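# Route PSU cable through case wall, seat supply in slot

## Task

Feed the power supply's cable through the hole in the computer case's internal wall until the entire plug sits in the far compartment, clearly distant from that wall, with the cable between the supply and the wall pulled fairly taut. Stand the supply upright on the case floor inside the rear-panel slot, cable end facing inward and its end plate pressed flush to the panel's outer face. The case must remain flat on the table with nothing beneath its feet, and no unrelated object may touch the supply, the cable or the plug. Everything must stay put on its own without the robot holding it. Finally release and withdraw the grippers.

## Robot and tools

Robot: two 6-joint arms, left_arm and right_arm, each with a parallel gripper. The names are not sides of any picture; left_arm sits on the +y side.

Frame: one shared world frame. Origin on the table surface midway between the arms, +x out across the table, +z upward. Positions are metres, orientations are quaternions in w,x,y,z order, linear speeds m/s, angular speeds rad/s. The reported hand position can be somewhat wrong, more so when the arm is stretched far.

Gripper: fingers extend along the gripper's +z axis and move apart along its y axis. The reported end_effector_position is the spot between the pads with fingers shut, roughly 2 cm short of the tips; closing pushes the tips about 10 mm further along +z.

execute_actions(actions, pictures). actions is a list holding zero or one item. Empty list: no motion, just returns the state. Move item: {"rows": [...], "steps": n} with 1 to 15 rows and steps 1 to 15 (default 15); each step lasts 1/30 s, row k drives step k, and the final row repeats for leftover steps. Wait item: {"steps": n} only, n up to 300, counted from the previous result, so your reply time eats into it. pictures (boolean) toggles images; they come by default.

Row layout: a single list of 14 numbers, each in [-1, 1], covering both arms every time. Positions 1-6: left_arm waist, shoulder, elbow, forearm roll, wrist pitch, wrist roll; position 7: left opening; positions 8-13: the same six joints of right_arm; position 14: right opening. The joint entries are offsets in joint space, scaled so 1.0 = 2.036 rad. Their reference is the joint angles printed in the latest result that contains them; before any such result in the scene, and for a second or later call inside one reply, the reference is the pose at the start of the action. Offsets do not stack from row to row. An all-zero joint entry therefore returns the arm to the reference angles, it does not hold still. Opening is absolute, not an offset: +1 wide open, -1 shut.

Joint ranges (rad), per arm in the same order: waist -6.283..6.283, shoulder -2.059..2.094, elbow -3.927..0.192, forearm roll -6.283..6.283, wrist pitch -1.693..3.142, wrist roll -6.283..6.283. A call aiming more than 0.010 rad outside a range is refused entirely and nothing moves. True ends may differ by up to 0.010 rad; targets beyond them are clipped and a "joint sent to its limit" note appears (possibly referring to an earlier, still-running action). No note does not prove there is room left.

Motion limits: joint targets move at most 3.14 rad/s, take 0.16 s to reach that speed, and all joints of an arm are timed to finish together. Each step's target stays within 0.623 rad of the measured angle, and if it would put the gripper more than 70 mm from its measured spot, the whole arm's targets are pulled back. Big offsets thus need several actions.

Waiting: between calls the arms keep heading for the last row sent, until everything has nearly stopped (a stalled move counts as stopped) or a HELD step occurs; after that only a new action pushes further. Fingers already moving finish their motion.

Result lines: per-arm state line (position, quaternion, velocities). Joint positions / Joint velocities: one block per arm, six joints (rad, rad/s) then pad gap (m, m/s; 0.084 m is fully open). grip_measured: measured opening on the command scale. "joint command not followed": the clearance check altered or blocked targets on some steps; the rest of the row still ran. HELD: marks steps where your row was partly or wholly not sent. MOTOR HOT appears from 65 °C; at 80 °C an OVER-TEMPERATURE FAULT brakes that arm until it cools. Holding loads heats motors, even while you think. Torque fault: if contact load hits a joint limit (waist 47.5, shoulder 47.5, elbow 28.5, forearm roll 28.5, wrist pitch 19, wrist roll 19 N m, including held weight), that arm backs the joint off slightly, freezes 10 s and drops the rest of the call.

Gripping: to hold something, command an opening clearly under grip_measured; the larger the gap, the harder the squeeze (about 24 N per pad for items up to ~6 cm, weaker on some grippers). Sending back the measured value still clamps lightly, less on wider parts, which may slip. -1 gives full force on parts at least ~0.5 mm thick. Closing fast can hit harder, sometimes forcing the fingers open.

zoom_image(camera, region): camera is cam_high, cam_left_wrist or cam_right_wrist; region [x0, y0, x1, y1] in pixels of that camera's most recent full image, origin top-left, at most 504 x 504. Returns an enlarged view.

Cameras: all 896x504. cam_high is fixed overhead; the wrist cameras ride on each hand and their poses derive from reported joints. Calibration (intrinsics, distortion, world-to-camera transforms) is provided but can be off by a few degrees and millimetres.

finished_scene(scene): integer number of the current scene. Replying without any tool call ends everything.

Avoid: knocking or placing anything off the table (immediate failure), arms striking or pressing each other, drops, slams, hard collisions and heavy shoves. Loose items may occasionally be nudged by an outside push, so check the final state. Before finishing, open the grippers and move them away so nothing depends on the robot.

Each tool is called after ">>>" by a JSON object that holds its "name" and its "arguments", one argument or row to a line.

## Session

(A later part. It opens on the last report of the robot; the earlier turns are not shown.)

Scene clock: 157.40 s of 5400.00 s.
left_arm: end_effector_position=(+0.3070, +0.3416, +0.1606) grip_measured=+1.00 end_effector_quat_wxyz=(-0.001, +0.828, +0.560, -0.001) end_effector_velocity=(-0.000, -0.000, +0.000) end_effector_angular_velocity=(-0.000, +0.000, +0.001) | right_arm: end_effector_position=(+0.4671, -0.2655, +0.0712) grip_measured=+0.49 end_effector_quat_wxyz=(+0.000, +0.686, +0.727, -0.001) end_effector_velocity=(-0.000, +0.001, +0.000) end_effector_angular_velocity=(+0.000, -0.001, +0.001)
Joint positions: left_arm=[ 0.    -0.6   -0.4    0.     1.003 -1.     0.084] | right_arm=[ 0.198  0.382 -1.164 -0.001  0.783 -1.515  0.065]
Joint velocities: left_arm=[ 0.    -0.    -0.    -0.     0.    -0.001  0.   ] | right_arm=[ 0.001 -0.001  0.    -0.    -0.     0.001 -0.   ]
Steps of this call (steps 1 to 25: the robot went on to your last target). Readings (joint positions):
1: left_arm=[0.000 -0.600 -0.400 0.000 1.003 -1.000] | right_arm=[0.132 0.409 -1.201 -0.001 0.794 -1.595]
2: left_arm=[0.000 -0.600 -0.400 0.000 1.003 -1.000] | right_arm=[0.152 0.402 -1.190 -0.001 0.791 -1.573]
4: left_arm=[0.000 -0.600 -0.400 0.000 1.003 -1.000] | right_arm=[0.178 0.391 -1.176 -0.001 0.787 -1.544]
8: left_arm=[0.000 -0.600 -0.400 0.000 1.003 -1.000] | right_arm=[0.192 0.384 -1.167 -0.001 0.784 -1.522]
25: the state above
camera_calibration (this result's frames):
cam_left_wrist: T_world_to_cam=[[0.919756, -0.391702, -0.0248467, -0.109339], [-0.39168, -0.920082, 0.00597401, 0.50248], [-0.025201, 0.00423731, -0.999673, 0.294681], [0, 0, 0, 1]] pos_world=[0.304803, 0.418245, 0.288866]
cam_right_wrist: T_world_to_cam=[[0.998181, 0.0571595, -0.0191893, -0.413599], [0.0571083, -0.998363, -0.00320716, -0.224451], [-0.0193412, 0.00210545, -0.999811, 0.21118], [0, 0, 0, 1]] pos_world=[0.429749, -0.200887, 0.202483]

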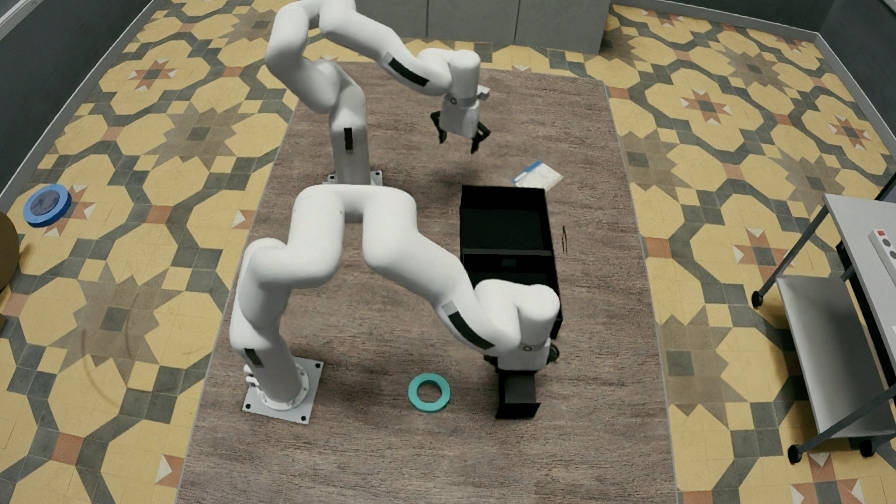

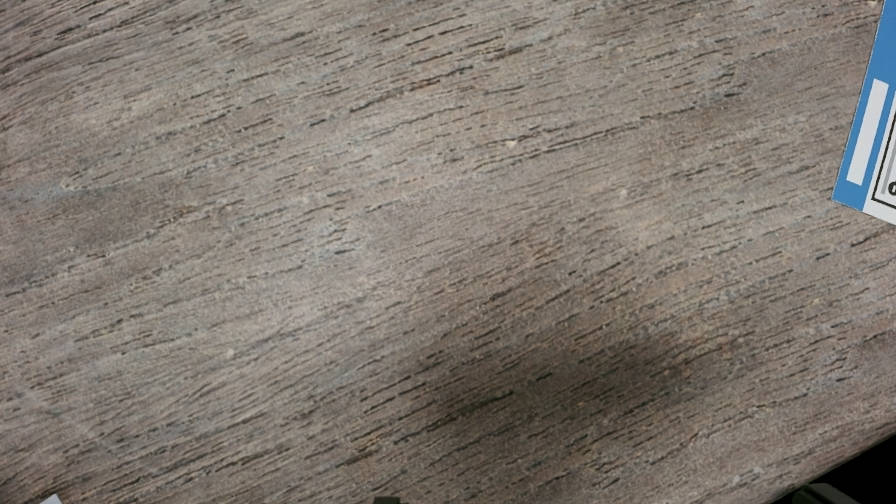

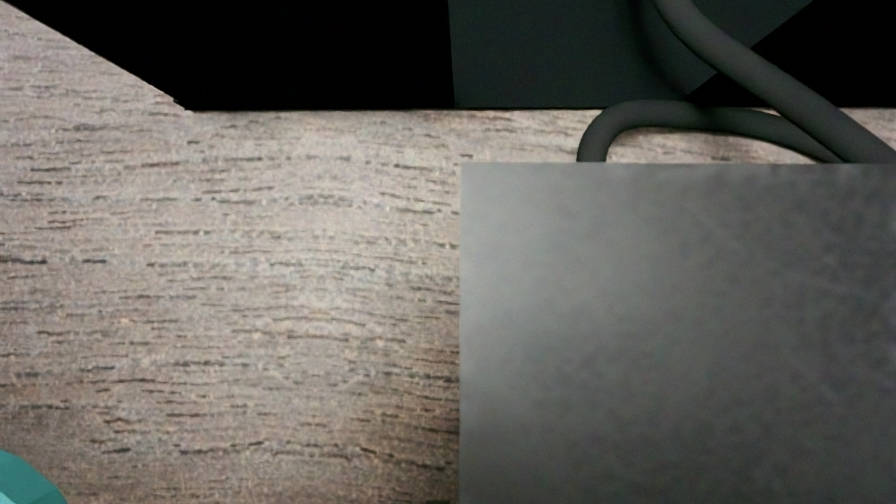

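>>> {"name": "execute_actions", "arguments": {
  "actions": [
    {"rows": [[0,0,0,0,0,0,1, 0,0.0146,0.0037,0,-0.0188,0,-0.3]], "steps": 15}
  ],
  "pictures": false
}}

>>> {"name": "execute_actions", "arguments": {
  "actions": [
    {"rows": [[0,0,0,0,0,0,1, 0,0,0,0,0,0,1]], "steps": 15}
  ],
  "pictures": false
}}

Scene clock: 161.03 s of 5400.00 s.
left_arm: end_effector_position=(+0.3070, +0.3416, +0.1606) grip_measured=+1.00 end_effector_quat_wxyz=(-0.001, +0.828, +0.560, -0.001) end_effector_velocity=(-0.000, -0.000, -0.000) end_effector_angular_velocity=(-0.000, +0.000, +0.002) | right_arm: end_effector_position=(+0.4676, -0.2654, +0.0561) grip_measured=+0.49 end_effector_quat_wxyz=(+0.001, +0.686, +0.727, +0.000) end_effector_velocity=(-0.004, -0.000, -0.006) end_effector_angular_velocity=(-0.001, +0.012, -0.001)
Joint positions: left_arm=[ 0.    -0.6   -0.4    0.     1.003 -1.     0.084] | right_arm=[ 0.198  0.411 -1.157 -0.001  0.745 -1.515  0.065]
Joint velocities: left_arm=[-0.     0.     0.     0.     0.    -0.002  0.   ] | right_arm=[ 0.     0.007  0.008  0.    -0.002  0.002  0.   ]
Steps of this call (steps 1 to 15: the robot went on to your last target; steps 16 to 90: nothing new was sent; then 0.13 s passed at rest; steps 91 to 105: all 15 steps of this action). Readings (joint positions):
91: left_arm=[0.000 -0.600 -0.400 0.000 1.003 -1.000] | right_arm=[0.198 0.382 -1.164 -0.001 0.782 -1.515]
92: left_arm=[0.000 -0.600 -0.400 0.000 1.003 -1.000] | right_arm=[0.198 0.384 -1.163 -0.001 0.779 -1.515]
94: left_arm=[0.000 -0.600 -0.400 0.000 1.003 -1.000] | right_arm=[0.198 0.395 -1.162 -0.001 0.763 -1.515]
98: left_arm=[0.000 -0.600 -0.400 0.000 1.003 -1.000] | right_arm=[0.198 0.409 -1.155 -0.001 0.750 -1.515]
105: the state above

Scene clock: 161.53 s of 5400.00 s.
left_arm: end_effector_position=(+0.3070, +0.3416, +0.1606) grip_measured=+1.00 end_effector_quat_wxyz=(-0.001, +0.828, +0.560, -0.001) end_effector_velocity=(+0.000, +0.000, +0.000) end_effector_angular_velocity=(+0.000, -0.001, +0.001) | right_arm: end_effector_position=(+0.4679, -0.2654, +0.0564) grip_measured=+1.00 end_effector_quat_wxyz=(+0.001, +0.686, +0.727, +0.000) end_effector_velocity=(-0.001, -0.000, -0.002) end_effector_angular_velocity=(-0.001, +0.004, +0.000)
Joint positions: left_arm=[ 0.    -0.6   -0.4    0.     1.003 -1.     0.084] | right_arm=[ 0.198  0.41  -1.157 -0.001  0.745 -1.515  0.084]
Joint velocities: left_arm=[-0.    -0.    -0.001 -0.    -0.    -0.001  0.   ] | right_arm=[-0.     0.002  0.002 -0.     0.    -0.     0.   ]
Steps of this call (steps 1 to 15: all 15 steps of this action). Readings (joint positions):
1: left_arm=[0.000 -0.600 -0.400 0.000 1.003 -1.000] | right_arm=[0.198 0.411 -1.156 -0.001 0.745 -1.515]
2: left_arm=[0.000 -0.600 -0.400 0.000 1.003 -1.000] | right_arm=[0.198 0.411 -1.157 -0.001 0.744 -1.515]
4: left_arm=[0.000 -0.600 -0.400 0.000 1.003 -1.000] | right_arm=[0.198 0.408 -1.160 -0.001 0.743 -1.515]
8: left_arm=[0.000 -0.600 -0.400 0.000 1.003 -1.000] | right_arm=[0.198 0.409 -1.159 -0.001 0.744 -1.515]
15: the state above

>>> {"name": "execute_actions", "arguments": {
  "actions": [
    {"rows": [[0,0,0,0,0,0,1, 0.0824,-0.0505,-0.3278,0,0.3793,0.0824,1]], "steps": 15}
  ],
  "pictures": false
}}

>>> {"name": "execute_actions", "arguments": {
  "actions": [
    {"steps": 35}
  ]
}}

Scene clock: 165.63 s of 5400.00 s.
left_arm: end_effector_position=(+0.3070, +0.3416, +0.1606) grip_measured=+1.00 end_effector_quat_wxyz=(-0.001, +0.828, +0.560, -0.001) end_effector_velocity=(-0.000, -0.000, -0.000) end_effector_angular_velocity=(-0.000, +0.000, -0.001) | right_arm: end_effector_position=(+0.5050, -0.2103, +0.1953) grip_measured=+1.00 end_effector_quat_wxyz=(+0.005, +0.686, +0.727, +0.007) end_effector_velocity=(+0.003, +0.121, +0.348) end_effector_angular_velocity=(-0.003, +0.031, -0.001)
Joint positions: left_arm=[ 0.    -0.6   -0.4    0.     1.003 -1.     0.084] | right_arm=[ 0.287  0.356 -1.505 -0.001  1.132 -1.427  0.084]
Joint velocities: left_arm=[-0.    -0.     0.     0.     0.     0.001 -0.   ] | right_arm=[ 0.207 -0.13  -0.831 -0.     0.993  0.207  0.   ]
Steps of this call (steps 1 to 15: the robot went on to your last target; steps 16 to 90: nothing new was sent; then 0.60 s passed at rest; steps 91 to 105: all 15 steps of this action). Readings (joint positions):
91: left_arm=[0.000 -0.600 -0.400 0.000 1.003 -1.000] | right_arm=[0.198 0.411 -1.157 -0.001 0.745 -1.515]
92: left_arm=[0.000 -0.600 -0.400 0.000 1.003 -1.000] | right_arm=[0.199 0.411 -1.160 -0.001 0.750 -1.513]
94: left_arm=[0.000 -0.600 -0.400 0.000 1.003 -1.000] | right_arm=[0.208 0.408 -1.193 -0.001 0.790 -1.503]
98: left_arm=[0.000 -0.600 -0.400 0.000 1.003 -1.000] | right_arm=[0.238 0.386 -1.311 -0.001 0.902 -1.475]
105: the state above

Scene clock: 166.80 s of 5400.00 s.
left_arm: end_effector_position=(+0.3070, +0.3416, +0.1606) grip_measured=+1.00 end_effector_quat_wxyz=(-0.001, +0.828, +0.560, -0.001) end_effector_velocity=(+0.001, +0.000, +0.001) end_effector_angular_velocity=(+0.000, -0.002, -0.000) | right_arm: end_effector_position=(+0.4802, -0.1702, +0.3292) grip_measured=+1.00 end_effector_quat_wxyz=(+0.001, +0.687, +0.727, -0.000) end_effector_velocity=(+0.000, +0.000, +0.001) end_effector_angular_velocity=(-0.000, -0.001, +0.001)
Joint positions: left_arm=[ 0.    -0.6   -0.4    0.     1.003 -1.     0.084] | right_arm=[ 0.366  0.308 -1.824 -0.001  1.517 -1.347  0.084]
Joint velocities: left_arm=[ 0.    -0.    -0.001 -0.    -0.     0.     0.   ] | right_arm=[ 0.    -0.    -0.001 -0.     0.    -0.001 -0.   ]
Steps of this call (steps 1 to 35: the robot went on to your last target). Readings (joint positions):
1: left_arm=[0.000 -0.600 -0.400 0.000 1.003 -1.000] | right_arm=[0.293 0.352 -1.533 -0.001 1.165 -1.420]
2: left_arm=[0.000 -0.600 -0.400 0.000 1.003 -1.000] | right_arm=[0.300 0.348 -1.560 -0.001 1.198 -1.413]
4: left_arm=[0.000 -0.600 -0.400 0.000 1.003 -1.000] | right_arm=[0.314 0.339 -1.615 -0.001 1.264 -1.399]
8: left_arm=[0.000 -0.600 -0.400 0.000 1.003 -1.000] | right_arm=[0.341 0.323 -1.724 -0.001 1.396 -1.372]
35: the state above
camera_calibration (this result's frames):
cam_left_wrist: T_world_to_cam=[[0.919756, -0.391702, -0.0248467, -0.109339], [-0.39168, -0.920082, 0.00597377, 0.50248], [-0.025201, 0.00423754, -0.999673, 0.294681], [0, 0, 0, 1]] pos_world=[0.304803, 0.418245, 0.288866]
cam_right_wrist: T_world_to_cam=[[0.99824, 0.056343, -0.0185046, -0.427507], [0.0562997, -0.99841, -0.00285471, -0.128958], [-0.018636, 0.00180789, -0.999825, 0.46887], [0, 0, 0, 1]] pos_world=[0.442753, -0.105513, 0.460509]

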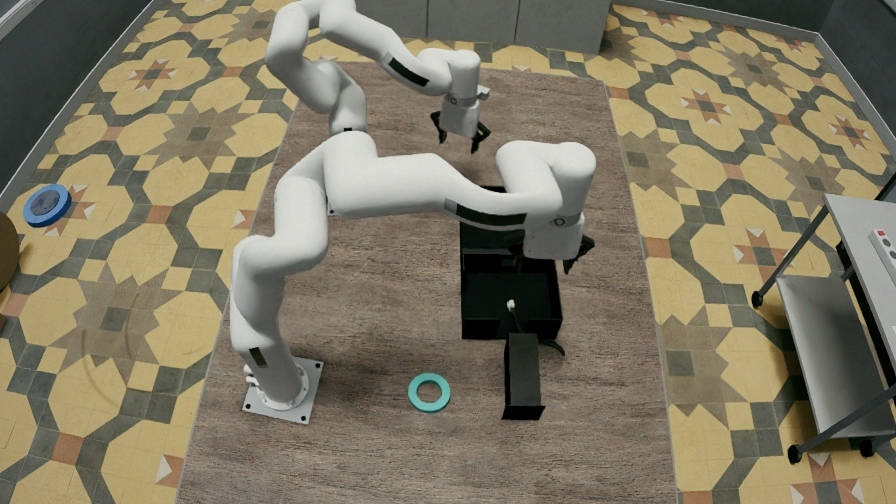

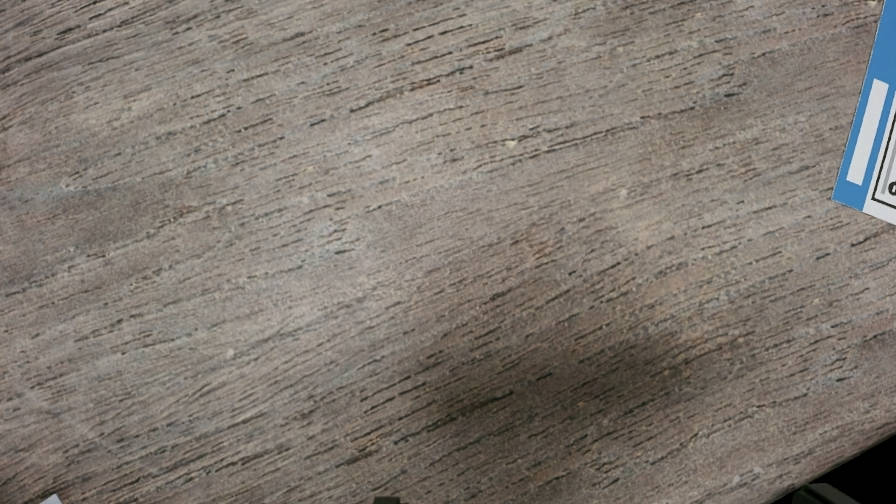

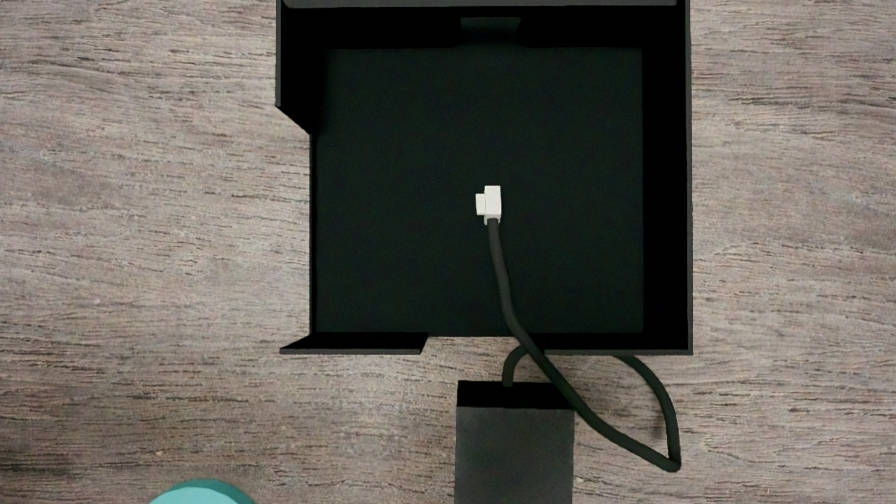

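>>> {"name": "execute_actions", "arguments": {
  "actions": [
    {"rows": [[0,0,0,0,0,0,1, 0.0389,0.0582,0.2146,0,-0.2733,-0.0349,-0.2]], "steps": 15}
  ],
  "pictures": false
}}

>>> {"name": "execute_actions", "arguments": {
  "actions": [
    {"steps": 30}
  ]
}}

Scene clock: 175.83 s of 5400.00 s.
left_arm: end_effector_position=(+0.3070, +0.3416, +0.1606) grip_measured=+1.00 end_effector_quat_wxyz=(-0.001, +0.828, +0.560, -0.001) end_effector_velocity=(+0.000, -0.000, +0.000) end_effector_angular_velocity=(+0.000, -0.001, -0.001) | right_arm: end_effector_position=(+0.4866, -0.1346, +0.1794) grip_measured=-0.22 end_effector_quat_wxyz=(+0.000, +0.647, +0.763, -0.001) end_effector_velocity=(-0.051, +0.066, -0.362) end_effector_angular_velocity=(-0.001, +0.006, +0.260)
Joint positions: left_arm=[ 0.    -0.6   -0.4    0.     1.003 -1.     0.084] | right_arm=[ 0.422  0.392 -1.515 -0.001  1.123 -1.397  0.035]
Joint velocities: left_arm=[-0.001  0.    -0.001  0.    -0.     0.    -0.   ] | right_arm=[ 0.136  0.206  0.756  0.    -0.956 -0.122 -0.   ]
Steps of this call (steps 1 to 15: the robot went on to your last target; steps 16 to 90: nothing new was sent; then 5.53 s passed at rest; steps 91 to 105: all 15 steps of this action). Readings (joint positions):
91: left_arm=[0.000 -0.600 -0.400 0.000 1.003 -1.000] | right_arm=[0.366 0.308 -1.824 -0.001 1.516 -1.347]
92: left_arm=[0.000 -0.600 -0.400 0.000 1.003 -1.000] | right_arm=[0.366 0.308 -1.822 -0.001 1.512 -1.348]
94: left_arm=[0.000 -0.600 -0.400 0.000 1.003 -1.000] | right_arm=[0.371 0.312 -1.795 -0.001 1.471 -1.353]
98: left_arm=[0.000 -0.600 -0.400 0.000 1.003 -1.000] | right_arm=[0.390 0.345 -1.688 -0.001 1.345 -1.369]
105: the state above

Scene clock: 176.83 s of 5400.00 s.
left_arm: end_effector_position=(+0.3070, +0.3416, +0.1606) grip_measured=+1.00 end_effector_quat_wxyz=(-0.001, +0.828, +0.560, -0.001) end_effector_velocity=(+0.001, +0.000, +0.000) end_effector_angular_velocity=(+0.000, -0.001, -0.001) | right_arm: end_effector_position=(+0.4741, -0.1251, +0.1200) grip_measured=-0.22 end_effector_quat_wxyz=(+0.001, +0.630, +0.777, +0.000) end_effector_velocity=(-0.001, -0.000, -0.001) end_effector_angular_velocity=(-0.001, +0.003, +0.001)
Joint positions: left_arm=[ 0.    -0.6   -0.4    0.     1.003 -1.     0.084] | right_arm=[ 0.445  0.426 -1.387 -0.001  0.96  -1.418  0.035]
Joint velocities: left_arm=[-0.     0.    -0.001  0.    -0.     0.    -0.   ] | right_arm=[ 0.     0.     0.002 -0.     0.    -0.001  0.   ]
Steps of this call (steps 1 to 30: the robot went on to your last target). Readings (joint positions):
1: left_arm=[0.000 -0.600 -0.400 0.000 1.003 -1.000] | right_arm=[0.427 0.399 -1.490 -0.001 1.091 -1.401]
2: left_arm=[0.000 -0.600 -0.400 0.000 1.003 -1.000] | right_arm=[0.431 0.406 -1.465 -0.001 1.061 -1.405]
4: left_arm=[0.000 -0.600 -0.400 0.000 1.003 -1.000] | right_arm=[0.438 0.417 -1.425 -0.001 1.013 -1.411]
8: left_arm=[0.000 -0.600 -0.400 0.000 1.003 -1.000] | right_arm=[0.443 0.424 -1.397 -0.001 0.974 -1.416]
30: the state above
All arms were judged still, so your last target was given up. Only a new action makes them travel on or press farther. Fingers that are still opening or closing keep moving.
camera_calibration (this result's frames):
cam_left_wrist: T_world_to_cam=[[0.919756, -0.391702, -0.0248467, -0.109339], [-0.39168, -0.920082, 0.00597371, 0.50248], [-0.0252009, 0.00423759, -0.999673, 0.294681], [0, 0, 0, 1]] pos_world=[0.304803, 0.418245, 0.288866]
cam_right_wrist: T_world_to_cam=[[0.978447, 0.205752, -0.0175261, -0.399916], [0.205727, -0.978604, -0.00324556, -0.152515], [-0.0178189, -0.000429984, -0.999841, 0.258816], [0, 0, 0, 1]] pos_world=[0.427285, -0.0668572, 0.251271]

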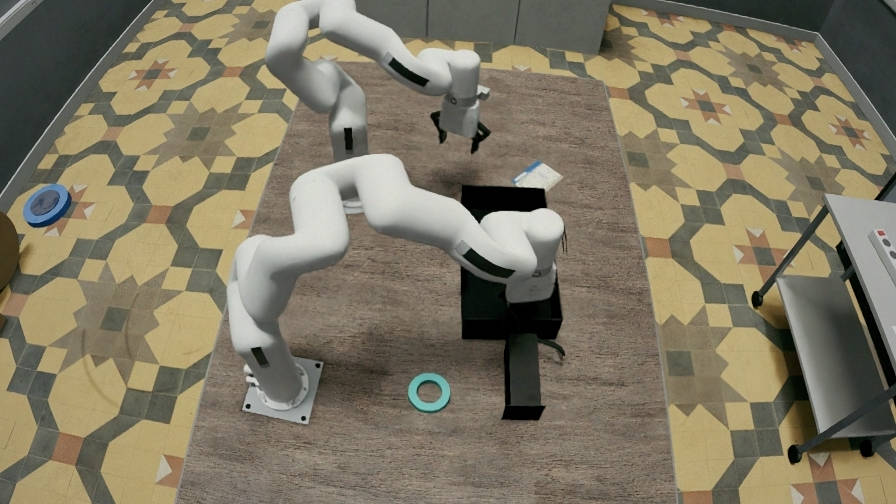

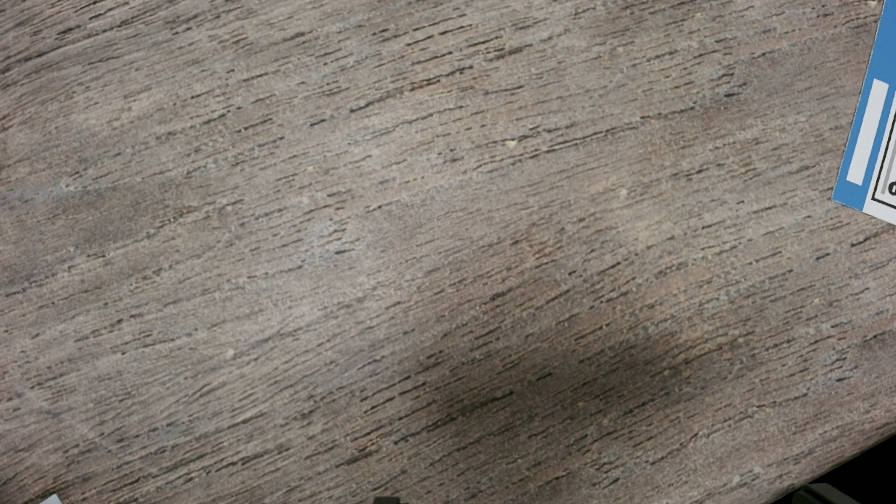

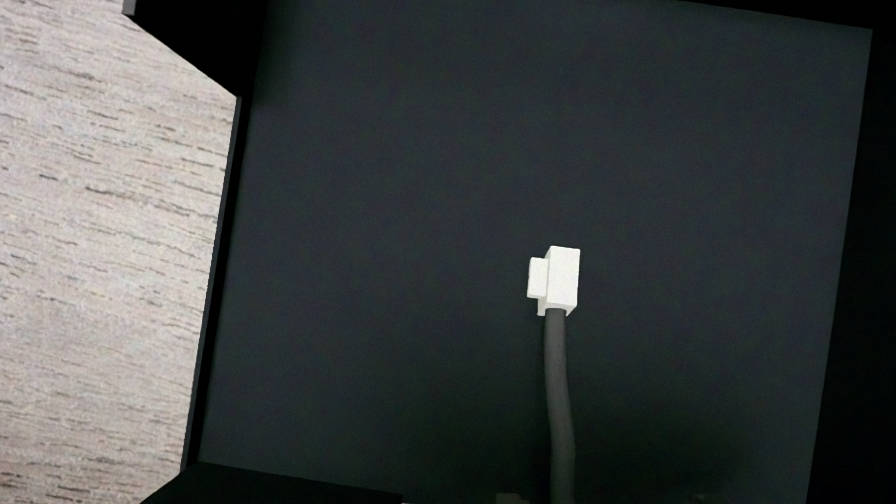

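>>> {"name": "execute_actions", "arguments": {
  "actions": [
    {"rows": [[0,0,0,0,0,0,1, 0,0.0679,0.0257,0,-0.0931,0,-0.2]], "steps": 15}
  ],
  "pictures": false
}}

>>> {"name": "execute_actions", "arguments": {
  "actions": [
    {"steps": 12}
  ],
  "pictures": false
}}

>>> {"name": "execute_actions", "arguments": {
  "actions": [
    {"rows": [[0,0,0,0,0,0,1, 0,0,0,0,0,0,-1]], "steps": 15}
  ]
}}

Scene clock: 181.47 s of 5400.00 s.
left_arm: end_effector_position=(+0.3070, +0.3416, +0.1606) grip_measured=+1.00 end_effector_quat_wxyz=(-0.001, +0.828, +0.560, -0.001) end_effector_velocity=(-0.000, +0.000, -0.000) end_effector_angular_velocity=(-0.000, +0.000, -0.001) | right_arm: end_effector_position=(+0.4749, -0.1246, +0.0384) grip_measured=-0.22 end_effector_quat_wxyz=(+0.001, +0.630, +0.777, +0.001) end_effector_velocity=(+0.005, +0.001, -0.008) end_effector_angular_velocity=(+0.007, -0.021, -0.001)
Joint positions: left_arm=[ 0.    -0.6   -0.4    0.     1.003 -1.     0.084] | right_arm=[ 0.445  0.56  -1.338 -0.001  0.775 -1.418  0.035]
Joint velocities: left_arm=[ 0.    -0.     0.001  0.    -0.     0.001 -0.   ] | right_arm=[-0.001  0.018  0.004 -0.001 -0.044  0.    -0.   ]
Steps of this call (steps 1 to 90: nothing new was sent; then 1.13 s passed at rest; steps 91 to 105: all 15 steps of this action). Readings (joint positions):
91: left_arm=[0.000 -0.600 -0.400 0.000 1.003 -1.000] | right_arm=[0.445 0.426 -1.387 -0.001 0.960 -1.418]
92: left_arm=[0.000 -0.600 -0.400 0.000 1.003 -1.000] | right_arm=[0.445 0.428 -1.387 -0.001 0.956 -1.418]
94: left_arm=[0.000 -0.600 -0.400 0.000 1.003 -1.000] | right_arm=[0.445 0.452 -1.382 -0.001 0.915 -1.418]
98: left_arm=[0.000 -0.600 -0.400 0.000 1.003 -1.000] | right_arm=[0.445 0.536 -1.342 -0.001 0.818 -1.418]
105: the state above

Scene clock: 181.87 s of 5400.00 s.
left_arm: end_effector_position=(+0.3070, +0.3416, +0.1606) grip_measured=+1.00 end_effector_quat_wxyz=(-0.001, +0.828, +0.560, -0.001) end_effector_velocity=(+0.000, -0.000, -0.000) end_effector_angular_velocity=(+0.000, -0.000, -0.001) | right_arm: end_effector_position=(+0.4740, -0.1248, +0.0359) grip_measured=-0.22 end_effector_quat_wxyz=(+0.001, +0.630, +0.777, +0.000) end_effector_velocity=(-0.000, -0.000, -0.001) end_effector_angular_velocity=(-0.000, +0.002, -0.000)
Joint positions: left_arm=[ 0.    -0.6   -0.4    0.     1.003 -1.     0.084] | right_arm=[ 0.446  0.564 -1.335 -0.001  0.771 -1.418  0.035]
Joint velocities: left_arm=[-0.001  0.     0.     0.    -0.     0.001  0.   ] | right_arm=[-0.     0.002  0.     0.001 -0.    -0.    -0.   ]
Steps of this call (steps 1 to 12: the robot went on to your last target). Readings (joint positions):
1: left_arm=[0.000 -0.600 -0.400 0.000 1.003 -1.000] | right_arm=[0.445 0.561 -1.337 -0.001 0.773 -1.418]
2: left_arm=[0.000 -0.600 -0.400 0.000 1.003 -1.000] | right_arm=[0.445 0.562 -1.337 -0.001 0.773 -1.418]
4: left_arm=[0.000 -0.600 -0.400 0.000 1.003 -1.000] | right_arm=[0.445 0.562 -1.337 -0.001 0.771 -1.418]
8: left_arm=[0.000 -0.600 -0.400 0.000 1.003 -1.000] | right_arm=[0.446 0.563 -1.336 -0.001 0.771 -1.418]
12: the state above

Scene clock: 182.37 s of 5400.00 s.
left_arm: end_effector_position=(+0.3070, +0.3416, +0.1606) grip_measured=+1.00 end_effector_quat_wxyz=(-0.001, +0.828, +0.560, -0.001) end_effector_velocity=(+0.000, +0.000, +0.000) end_effector_angular_velocity=(+0.000, -0.000, -0.000) | right_arm: end_effector_position=(+0.4740, -0.1248, +0.0359) grip_measured=-0.84 end_effector_quat_wxyz=(+0.001, +0.630, +0.777, +0.000) end_effector_velocity=(-0.000, -0.000, -0.000) end_effector_angular_velocity=(-0.000, +0.001, +0.000)
Joint positions: left_arm=[ 0.    -0.6   -0.4    0.     1.003 -1.     0.084] | right_arm=[ 0.446  0.564 -1.335 -0.001  0.771 -1.418  0.007]
Joint velocities: left_arm=[ 0.    -0.     0.    -0.    -0.     0.001  0.   ] | right_arm=[-0.  0.  0. -0.  0. -0. -0.]
Steps of this call (steps 1 to 15: all 15 steps of this action). Readings (joint positions):
1: left_arm=[0.000 -0.600 -0.400 0.000 1.003 -1.000] | right_arm=[0.446 0.564 -1.335 -0.001 0.771 -1.418]
2: left_arm=[0.000 -0.600 -0.400 0.000 1.003 -1.000] | right_arm=[0.446 0.564 -1.335 -0.001 0.771 -1.418]
4: left_arm=[0.000 -0.600 -0.400 0.000 1.003 -1.000] | right_arm=[0.446 0.564 -1.335 -0.001 0.771 -1.418]
8: left_arm=[0.000 -0.600 -0.400 0.000 1.003 -1.000] | right_arm=[0.446 0.564 -1.335 -0.001 0.771 -1.418]
15: the state above
camera_calibration (this result's frames):
cam_left_wrist: T_world_to_cam=[[0.919756, -0.391702, -0.0248467, -0.109339], [-0.39168, -0.920082, 0.00597344, 0.50248], [-0.0252008, 0.00423784, -0.999673, 0.294681], [0, 0, 0, 1]] pos_world=[0.304803, 0.418246, 0.288867]
cam_right_wrist: T_world_to_cam=[[0.978293, 0.206452, -0.0178813, -0.401207], [0.206424, -0.978457, -0.00341165, -0.152724], [-0.0182004, -0.000353532, -0.999834, 0.174868], [0, 0, 0, 1]] pos_world=[0.427207, -0.0665419, 0.167144]

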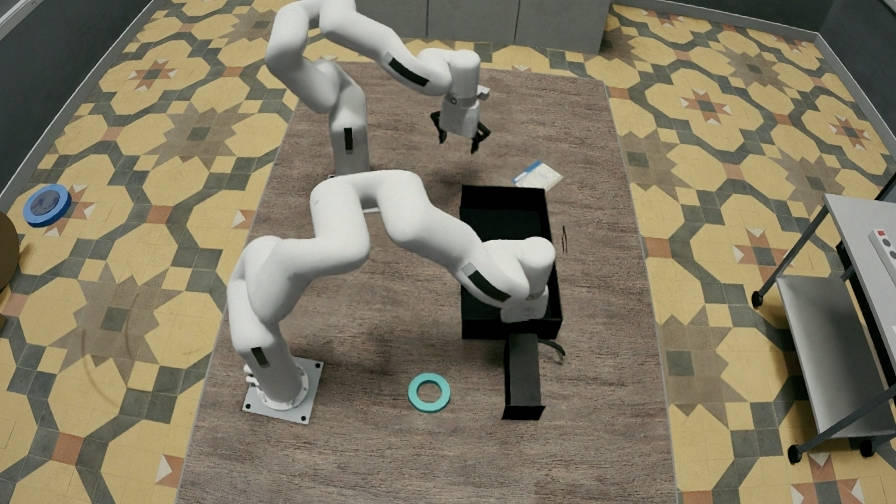

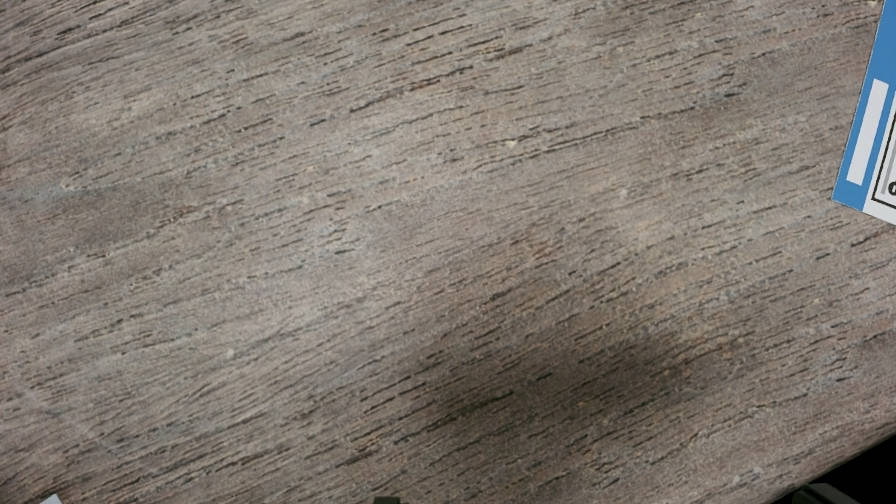

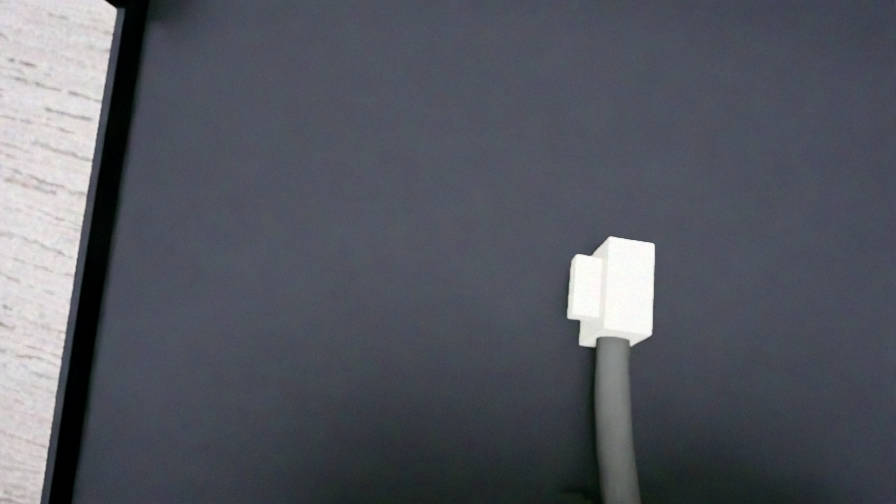

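>>> {"name": "execute_actions", "arguments": {
  "actions": [
    {"rows": [[0,0,0,0,0,0,1, 0.0547,0.0094,-0.0382,0,0.0288,0.1289,-1]], "steps": 15}
  ],
  "pictures": false
}}

>>> {"name": "execute_actions", "arguments": {
  "actions": [
    {"steps": 12}
  ]
}}

Scene clock: 187.47 s of 5400.00 s.
left_arm: end_effector_position=(+0.3070, +0.3416, +0.1606) grip_measured=+1.00 end_effector_quat_wxyz=(-0.001, +0.828, +0.560, -0.001) end_effector_velocity=(+0.000, +0.000, +0.000) end_effector_angular_velocity=(+0.000, -0.000, +0.003) | right_arm: end_effector_position=(+0.4619, -0.0622, +0.0489) grip_measured=-0.85 end_effector_quat_wxyz=(+0.000, +0.686, +0.728, -0.000) end_effector_velocity=(-0.003, +0.009, +0.001) end_effector_angular_velocity=(-0.002, +0.004, -0.043)
Joint positions: left_arm=[ 0.    -0.6   -0.4    0.     1.003 -1.     0.084] | right_arm=[ 0.554  0.583 -1.411 -0.001  0.828 -1.161  0.007]
Joint velocities: left_arm=[ 0.001  0.    -0.001  0.     0.    -0.002 -0.   ] | right_arm=[ 0.016  0.006 -0.015  0.     0.013  0.059  0.   ]
Steps of this call (steps 1 to 15: the robot went on to your last target; steps 16 to 90: nothing new was sent; then 1.60 s passed at rest; steps 91 to 105: all 15 steps of this action). Readings (joint positions):
91: left_arm=[0.000 -0.600 -0.400 0.000 1.003 -1.000] | right_arm=[0.446 0.564 -1.335 -0.001 0.771 -1.418]
92: left_arm=[0.000 -0.600 -0.400 0.000 1.003 -1.000] | right_arm=[0.447 0.564 -1.336 -0.001 0.772 -1.413]
94: left_arm=[0.000 -0.600 -0.400 0.000 1.003 -1.000] | right_arm=[0.460 0.568 -1.347 -0.002 0.782 -1.370]
98: left_arm=[0.000 -0.600 -0.400 0.000 1.003 -1.000] | right_arm=[0.531 0.578 -1.394 -0.001 0.815 -1.222]
105: the state above

Scene clock: 187.87 s of 5400.00 s.
left_arm: end_effector_position=(+0.3070, +0.3416, +0.1606) grip_measured=+1.00 end_effector_quat_wxyz=(-0.001, +0.828, +0.560, -0.001) end_effector_velocity=(+0.000, +0.000, +0.000) end_effector_angular_velocity=(+0.000, -0.001, +0.001) | right_arm: end_effector_position=(+0.4617, -0.0604, +0.0496) grip_measured=-0.85 end_effector_quat_wxyz=(+0.000, +0.687, +0.727, +0.000) end_effector_velocity=(-0.000, +0.001, +0.000) end_effector_angular_velocity=(+0.001, +0.000, -0.000)
Joint positions: left_arm=[ 0.    -0.6   -0.4    0.     1.003 -1.     0.084] | right_arm=[ 0.557  0.583 -1.413 -0.001  0.829 -1.156  0.007]
Joint velocities: left_arm=[ 0.001  0.    -0.    -0.    -0.     0.     0.   ] | right_arm=[ 0.002  0.    -0.001  0.001  0.     0.002 -0.   ]
Steps of this call (steps 1 to 12: the robot went on to your last target). Readings (joint positions):
1: left_arm=[0.000 -0.600 -0.400 0.000 1.003 -1.000] | right_arm=[0.554 0.583 -1.411 -0.001 0.829 -1.160]
2: left_arm=[0.000 -0.600 -0.400 0.000 1.003 -1.000] | right_arm=[0.555 0.583 -1.412 -0.001 0.829 -1.159]
4: left_arm=[0.000 -0.600 -0.400 0.000 1.003 -1.000] | right_arm=[0.556 0.583 -1.412 -0.001 0.829 -1.157]
8: left_arm=[0.000 -0.600 -0.400 0.000 1.003 -1.000] | right_arm=[0.556 0.583 -1.413 -0.001 0.829 -1.156]
12: the state above
camera_calibration (this result's frames):
cam_left_wrist: T_world_to_cam=[[0.919756, -0.391702, -0.0248468, -0.109339], [-0.39168, -0.920082, 0.00597355, 0.50248], [-0.0252009, 0.00423777, -0.999673, 0.294681], [0, 0, 0, 1]] pos_world=[0.304803, 0.418246, 0.288866]
cam_right_wrist: T_world_to_cam=[[0.998232, 0.0567105, -0.0177913, -0.420415], [0.0566564, -0.998387, -0.00353427, -0.0192349], [-0.0179631, 0.00252003, -0.999835, 0.188442], [0, 0, 0, 1]] pos_world=[0.424146, 0.00416322, 0.180863]

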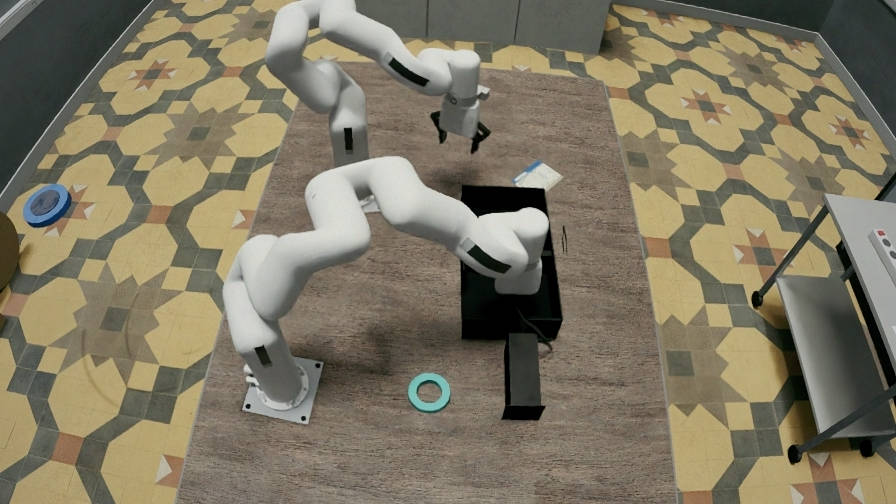

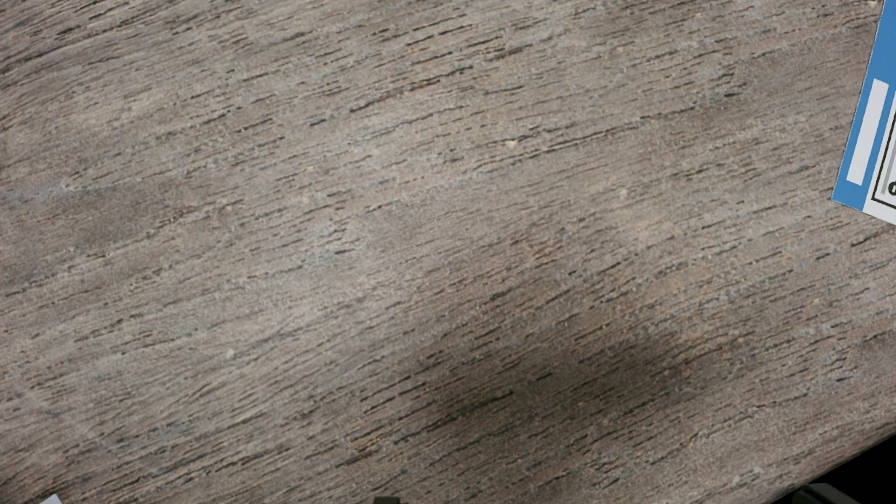

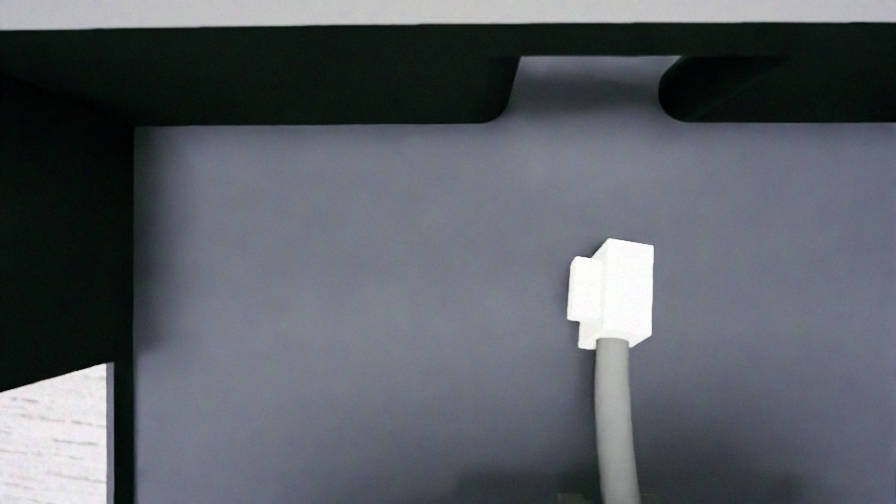

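>>> {"name": "execute_actions", "arguments": {
  "actions": [
    {"rows": [[0,0,0,0,0,0,1, 0.0578,0.0552,-0.0928,0,0.038,0.0578,-1]], "steps": 15}
  ],
  "pictures": false
}}

>>> {"name": "execute_actions", "arguments": {
  "actions": [
    {"steps": 15}
  ]
}}

Scene clock: 189.87 s of 5400.00 s.
left_arm: end_effector_position=(+0.3070, +0.3416, +0.1606) grip_measured=+1.00 end_effector_quat_wxyz=(-0.001, +0.828, +0.560, -0.001) end_effector_velocity=(-0.000, -0.000, -0.000) end_effector_angular_velocity=(-0.000, +0.000, -0.002) | right_arm: end_effector_position=(+0.4559, +0.0157, +0.0493) grip_measured=-0.85 end_effector_quat_wxyz=(+0.000, +0.687, +0.727, -0.001) end_effector_velocity=(+0.001, +0.012, +0.003) end_effector_angular_velocity=(+0.003, -0.004, -0.009)
Joint positions: left_arm=[ 0.    -0.6   -0.4    0.     1.003 -1.     0.084] | right_arm=[ 0.671  0.693 -1.598 -0.001  0.905 -1.04   0.007]
Joint velocities: left_arm=[-0.     0.     0.    -0.    -0.001  0.002  0.   ] | right_arm=[ 0.015  0.018 -0.038  0.     0.015  0.024 -0.   ]
Steps of this call (steps 1 to 15: the robot went on to your last target; steps 16 to 45: nothing new was sent; steps 46 to 60: all 15 steps of this action). Readings (joint positions):
46: left_arm=[0.000 -0.600 -0.400 0.000 1.003 -1.000] | right_arm=[0.557 0.583 -1.413 -0.001 0.830 -1.156]
47: left_arm=[0.000 -0.600 -0.400 0.000 1.003 -1.000] | right_arm=[0.559 0.585 -1.417 -0.001 0.832 -1.153]
49: left_arm=[0.000 -0.600 -0.400 0.000 1.003 -1.000] | right_arm=[0.579 0.608 -1.455 -0.001 0.848 -1.128]
53: left_arm=[0.000 -0.600 -0.400 0.000 1.003 -1.000] | right_arm=[0.654 0.672 -1.562 -0.001 0.889 -1.064]
60: the state above

Scene clock: 190.37 s of 5400.00 s.
left_arm: end_effector_position=(+0.3070, +0.3416, +0.1606) grip_measured=+1.00 end_effector_quat_wxyz=(-0.001, +0.828, +0.560, -0.001) end_effector_velocity=(+0.000, +0.000, +0.000) end_effector_angular_velocity=(+0.000, -0.001, +0.000) | right_arm: end_effector_position=(+0.4556, +0.0176, +0.0495) grip_measured=-0.85 end_effector_quat_wxyz=(+0.000, +0.687, +0.727, -0.000) end_effector_velocity=(-0.000, +0.001, +0.000) end_effector_angular_velocity=(+0.000, +0.000, +0.001)
Joint positions: left_arm=[ 0.    -0.6   -0.4    0.     1.003 -1.     0.084] | right_arm=[ 0.674  0.695 -1.602 -0.001  0.907 -1.038  0.007]
Joint velocities: left_arm=[ 0.     0.    -0.001 -0.     0.    -0.    -0.   ] | right_arm=[ 0.001  0.001 -0.001  0.     0.    -0.     0.   ]
Steps of this call (steps 1 to 15: the robot went on to your last target). Readings (joint positions):
1: left_arm=[0.000 -0.600 -0.400 0.000 1.003 -1.000] | right_arm=[0.672 0.694 -1.599 -0.001 0.906 -1.040]
2: left_arm=[0.000 -0.600 -0.400 0.000 1.003 -1.000] | right_arm=[0.672 0.694 -1.600 -0.001 0.906 -1.039]
4: left_arm=[0.000 -0.600 -0.400 0.000 1.003 -1.000] | right_arm=[0.673 0.695 -1.601 -0.001 0.906 -1.039]
8: left_arm=[0.000 -0.600 -0.400 0.000 1.003 -1.000] | right_arm=[0.674 0.695 -1.601 -0.001 0.907 -1.038]
15: the state above
All arms were judged still, so your last target was given up. Only a new action makes them travel on or press farther. Fingers that are still opening or closing keep moving.
camera_calibration (this result's frames):
cam_left_wrist: T_world_to_cam=[[0.919756, -0.391702, -0.0248468, -0.109339], [-0.39168, -0.920082, 0.00597359, 0.50248], [-0.025201, 0.00423773, -0.999673, 0.294681], [0, 0, 0, 1]] pos_world=[0.304803, 0.418246, 0.288866]
cam_right_wrist: T_world_to_cam=[[0.998233, 0.0565035, -0.018405, -0.418739], [0.0564548, -0.9984, -0.00315505, 0.0590844], [-0.0185539, 0.00211043, -0.999826, 0.188304], [0, 0, 0, 1]] pos_world=[0.418157, 0.0822526, 0.180751]

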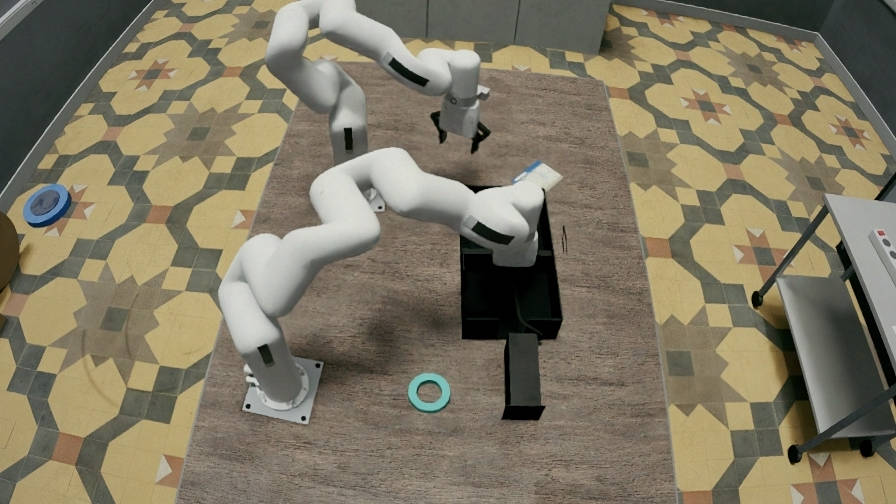

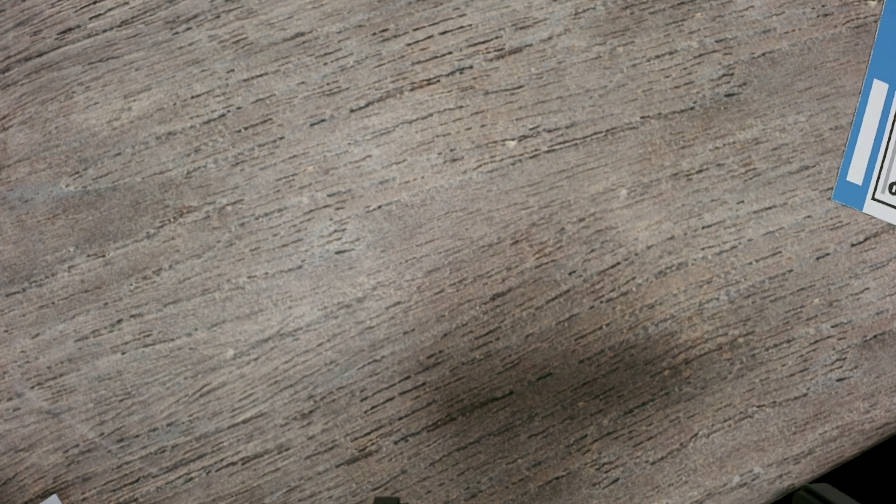

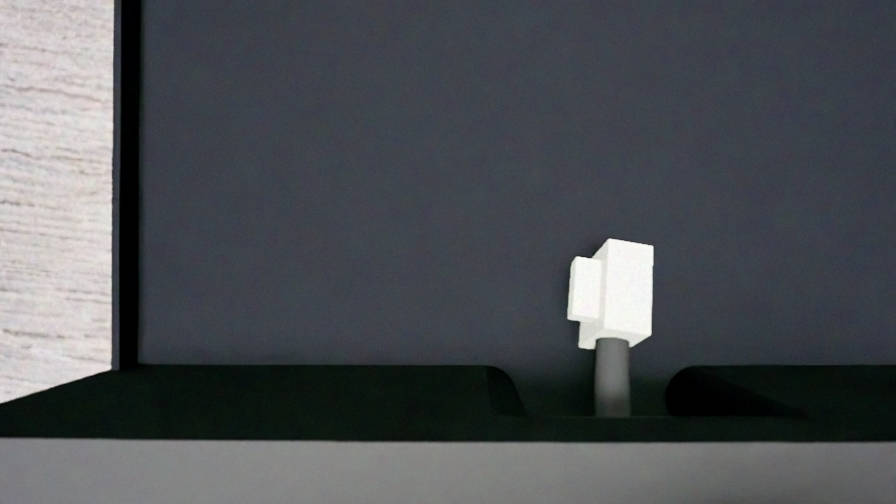

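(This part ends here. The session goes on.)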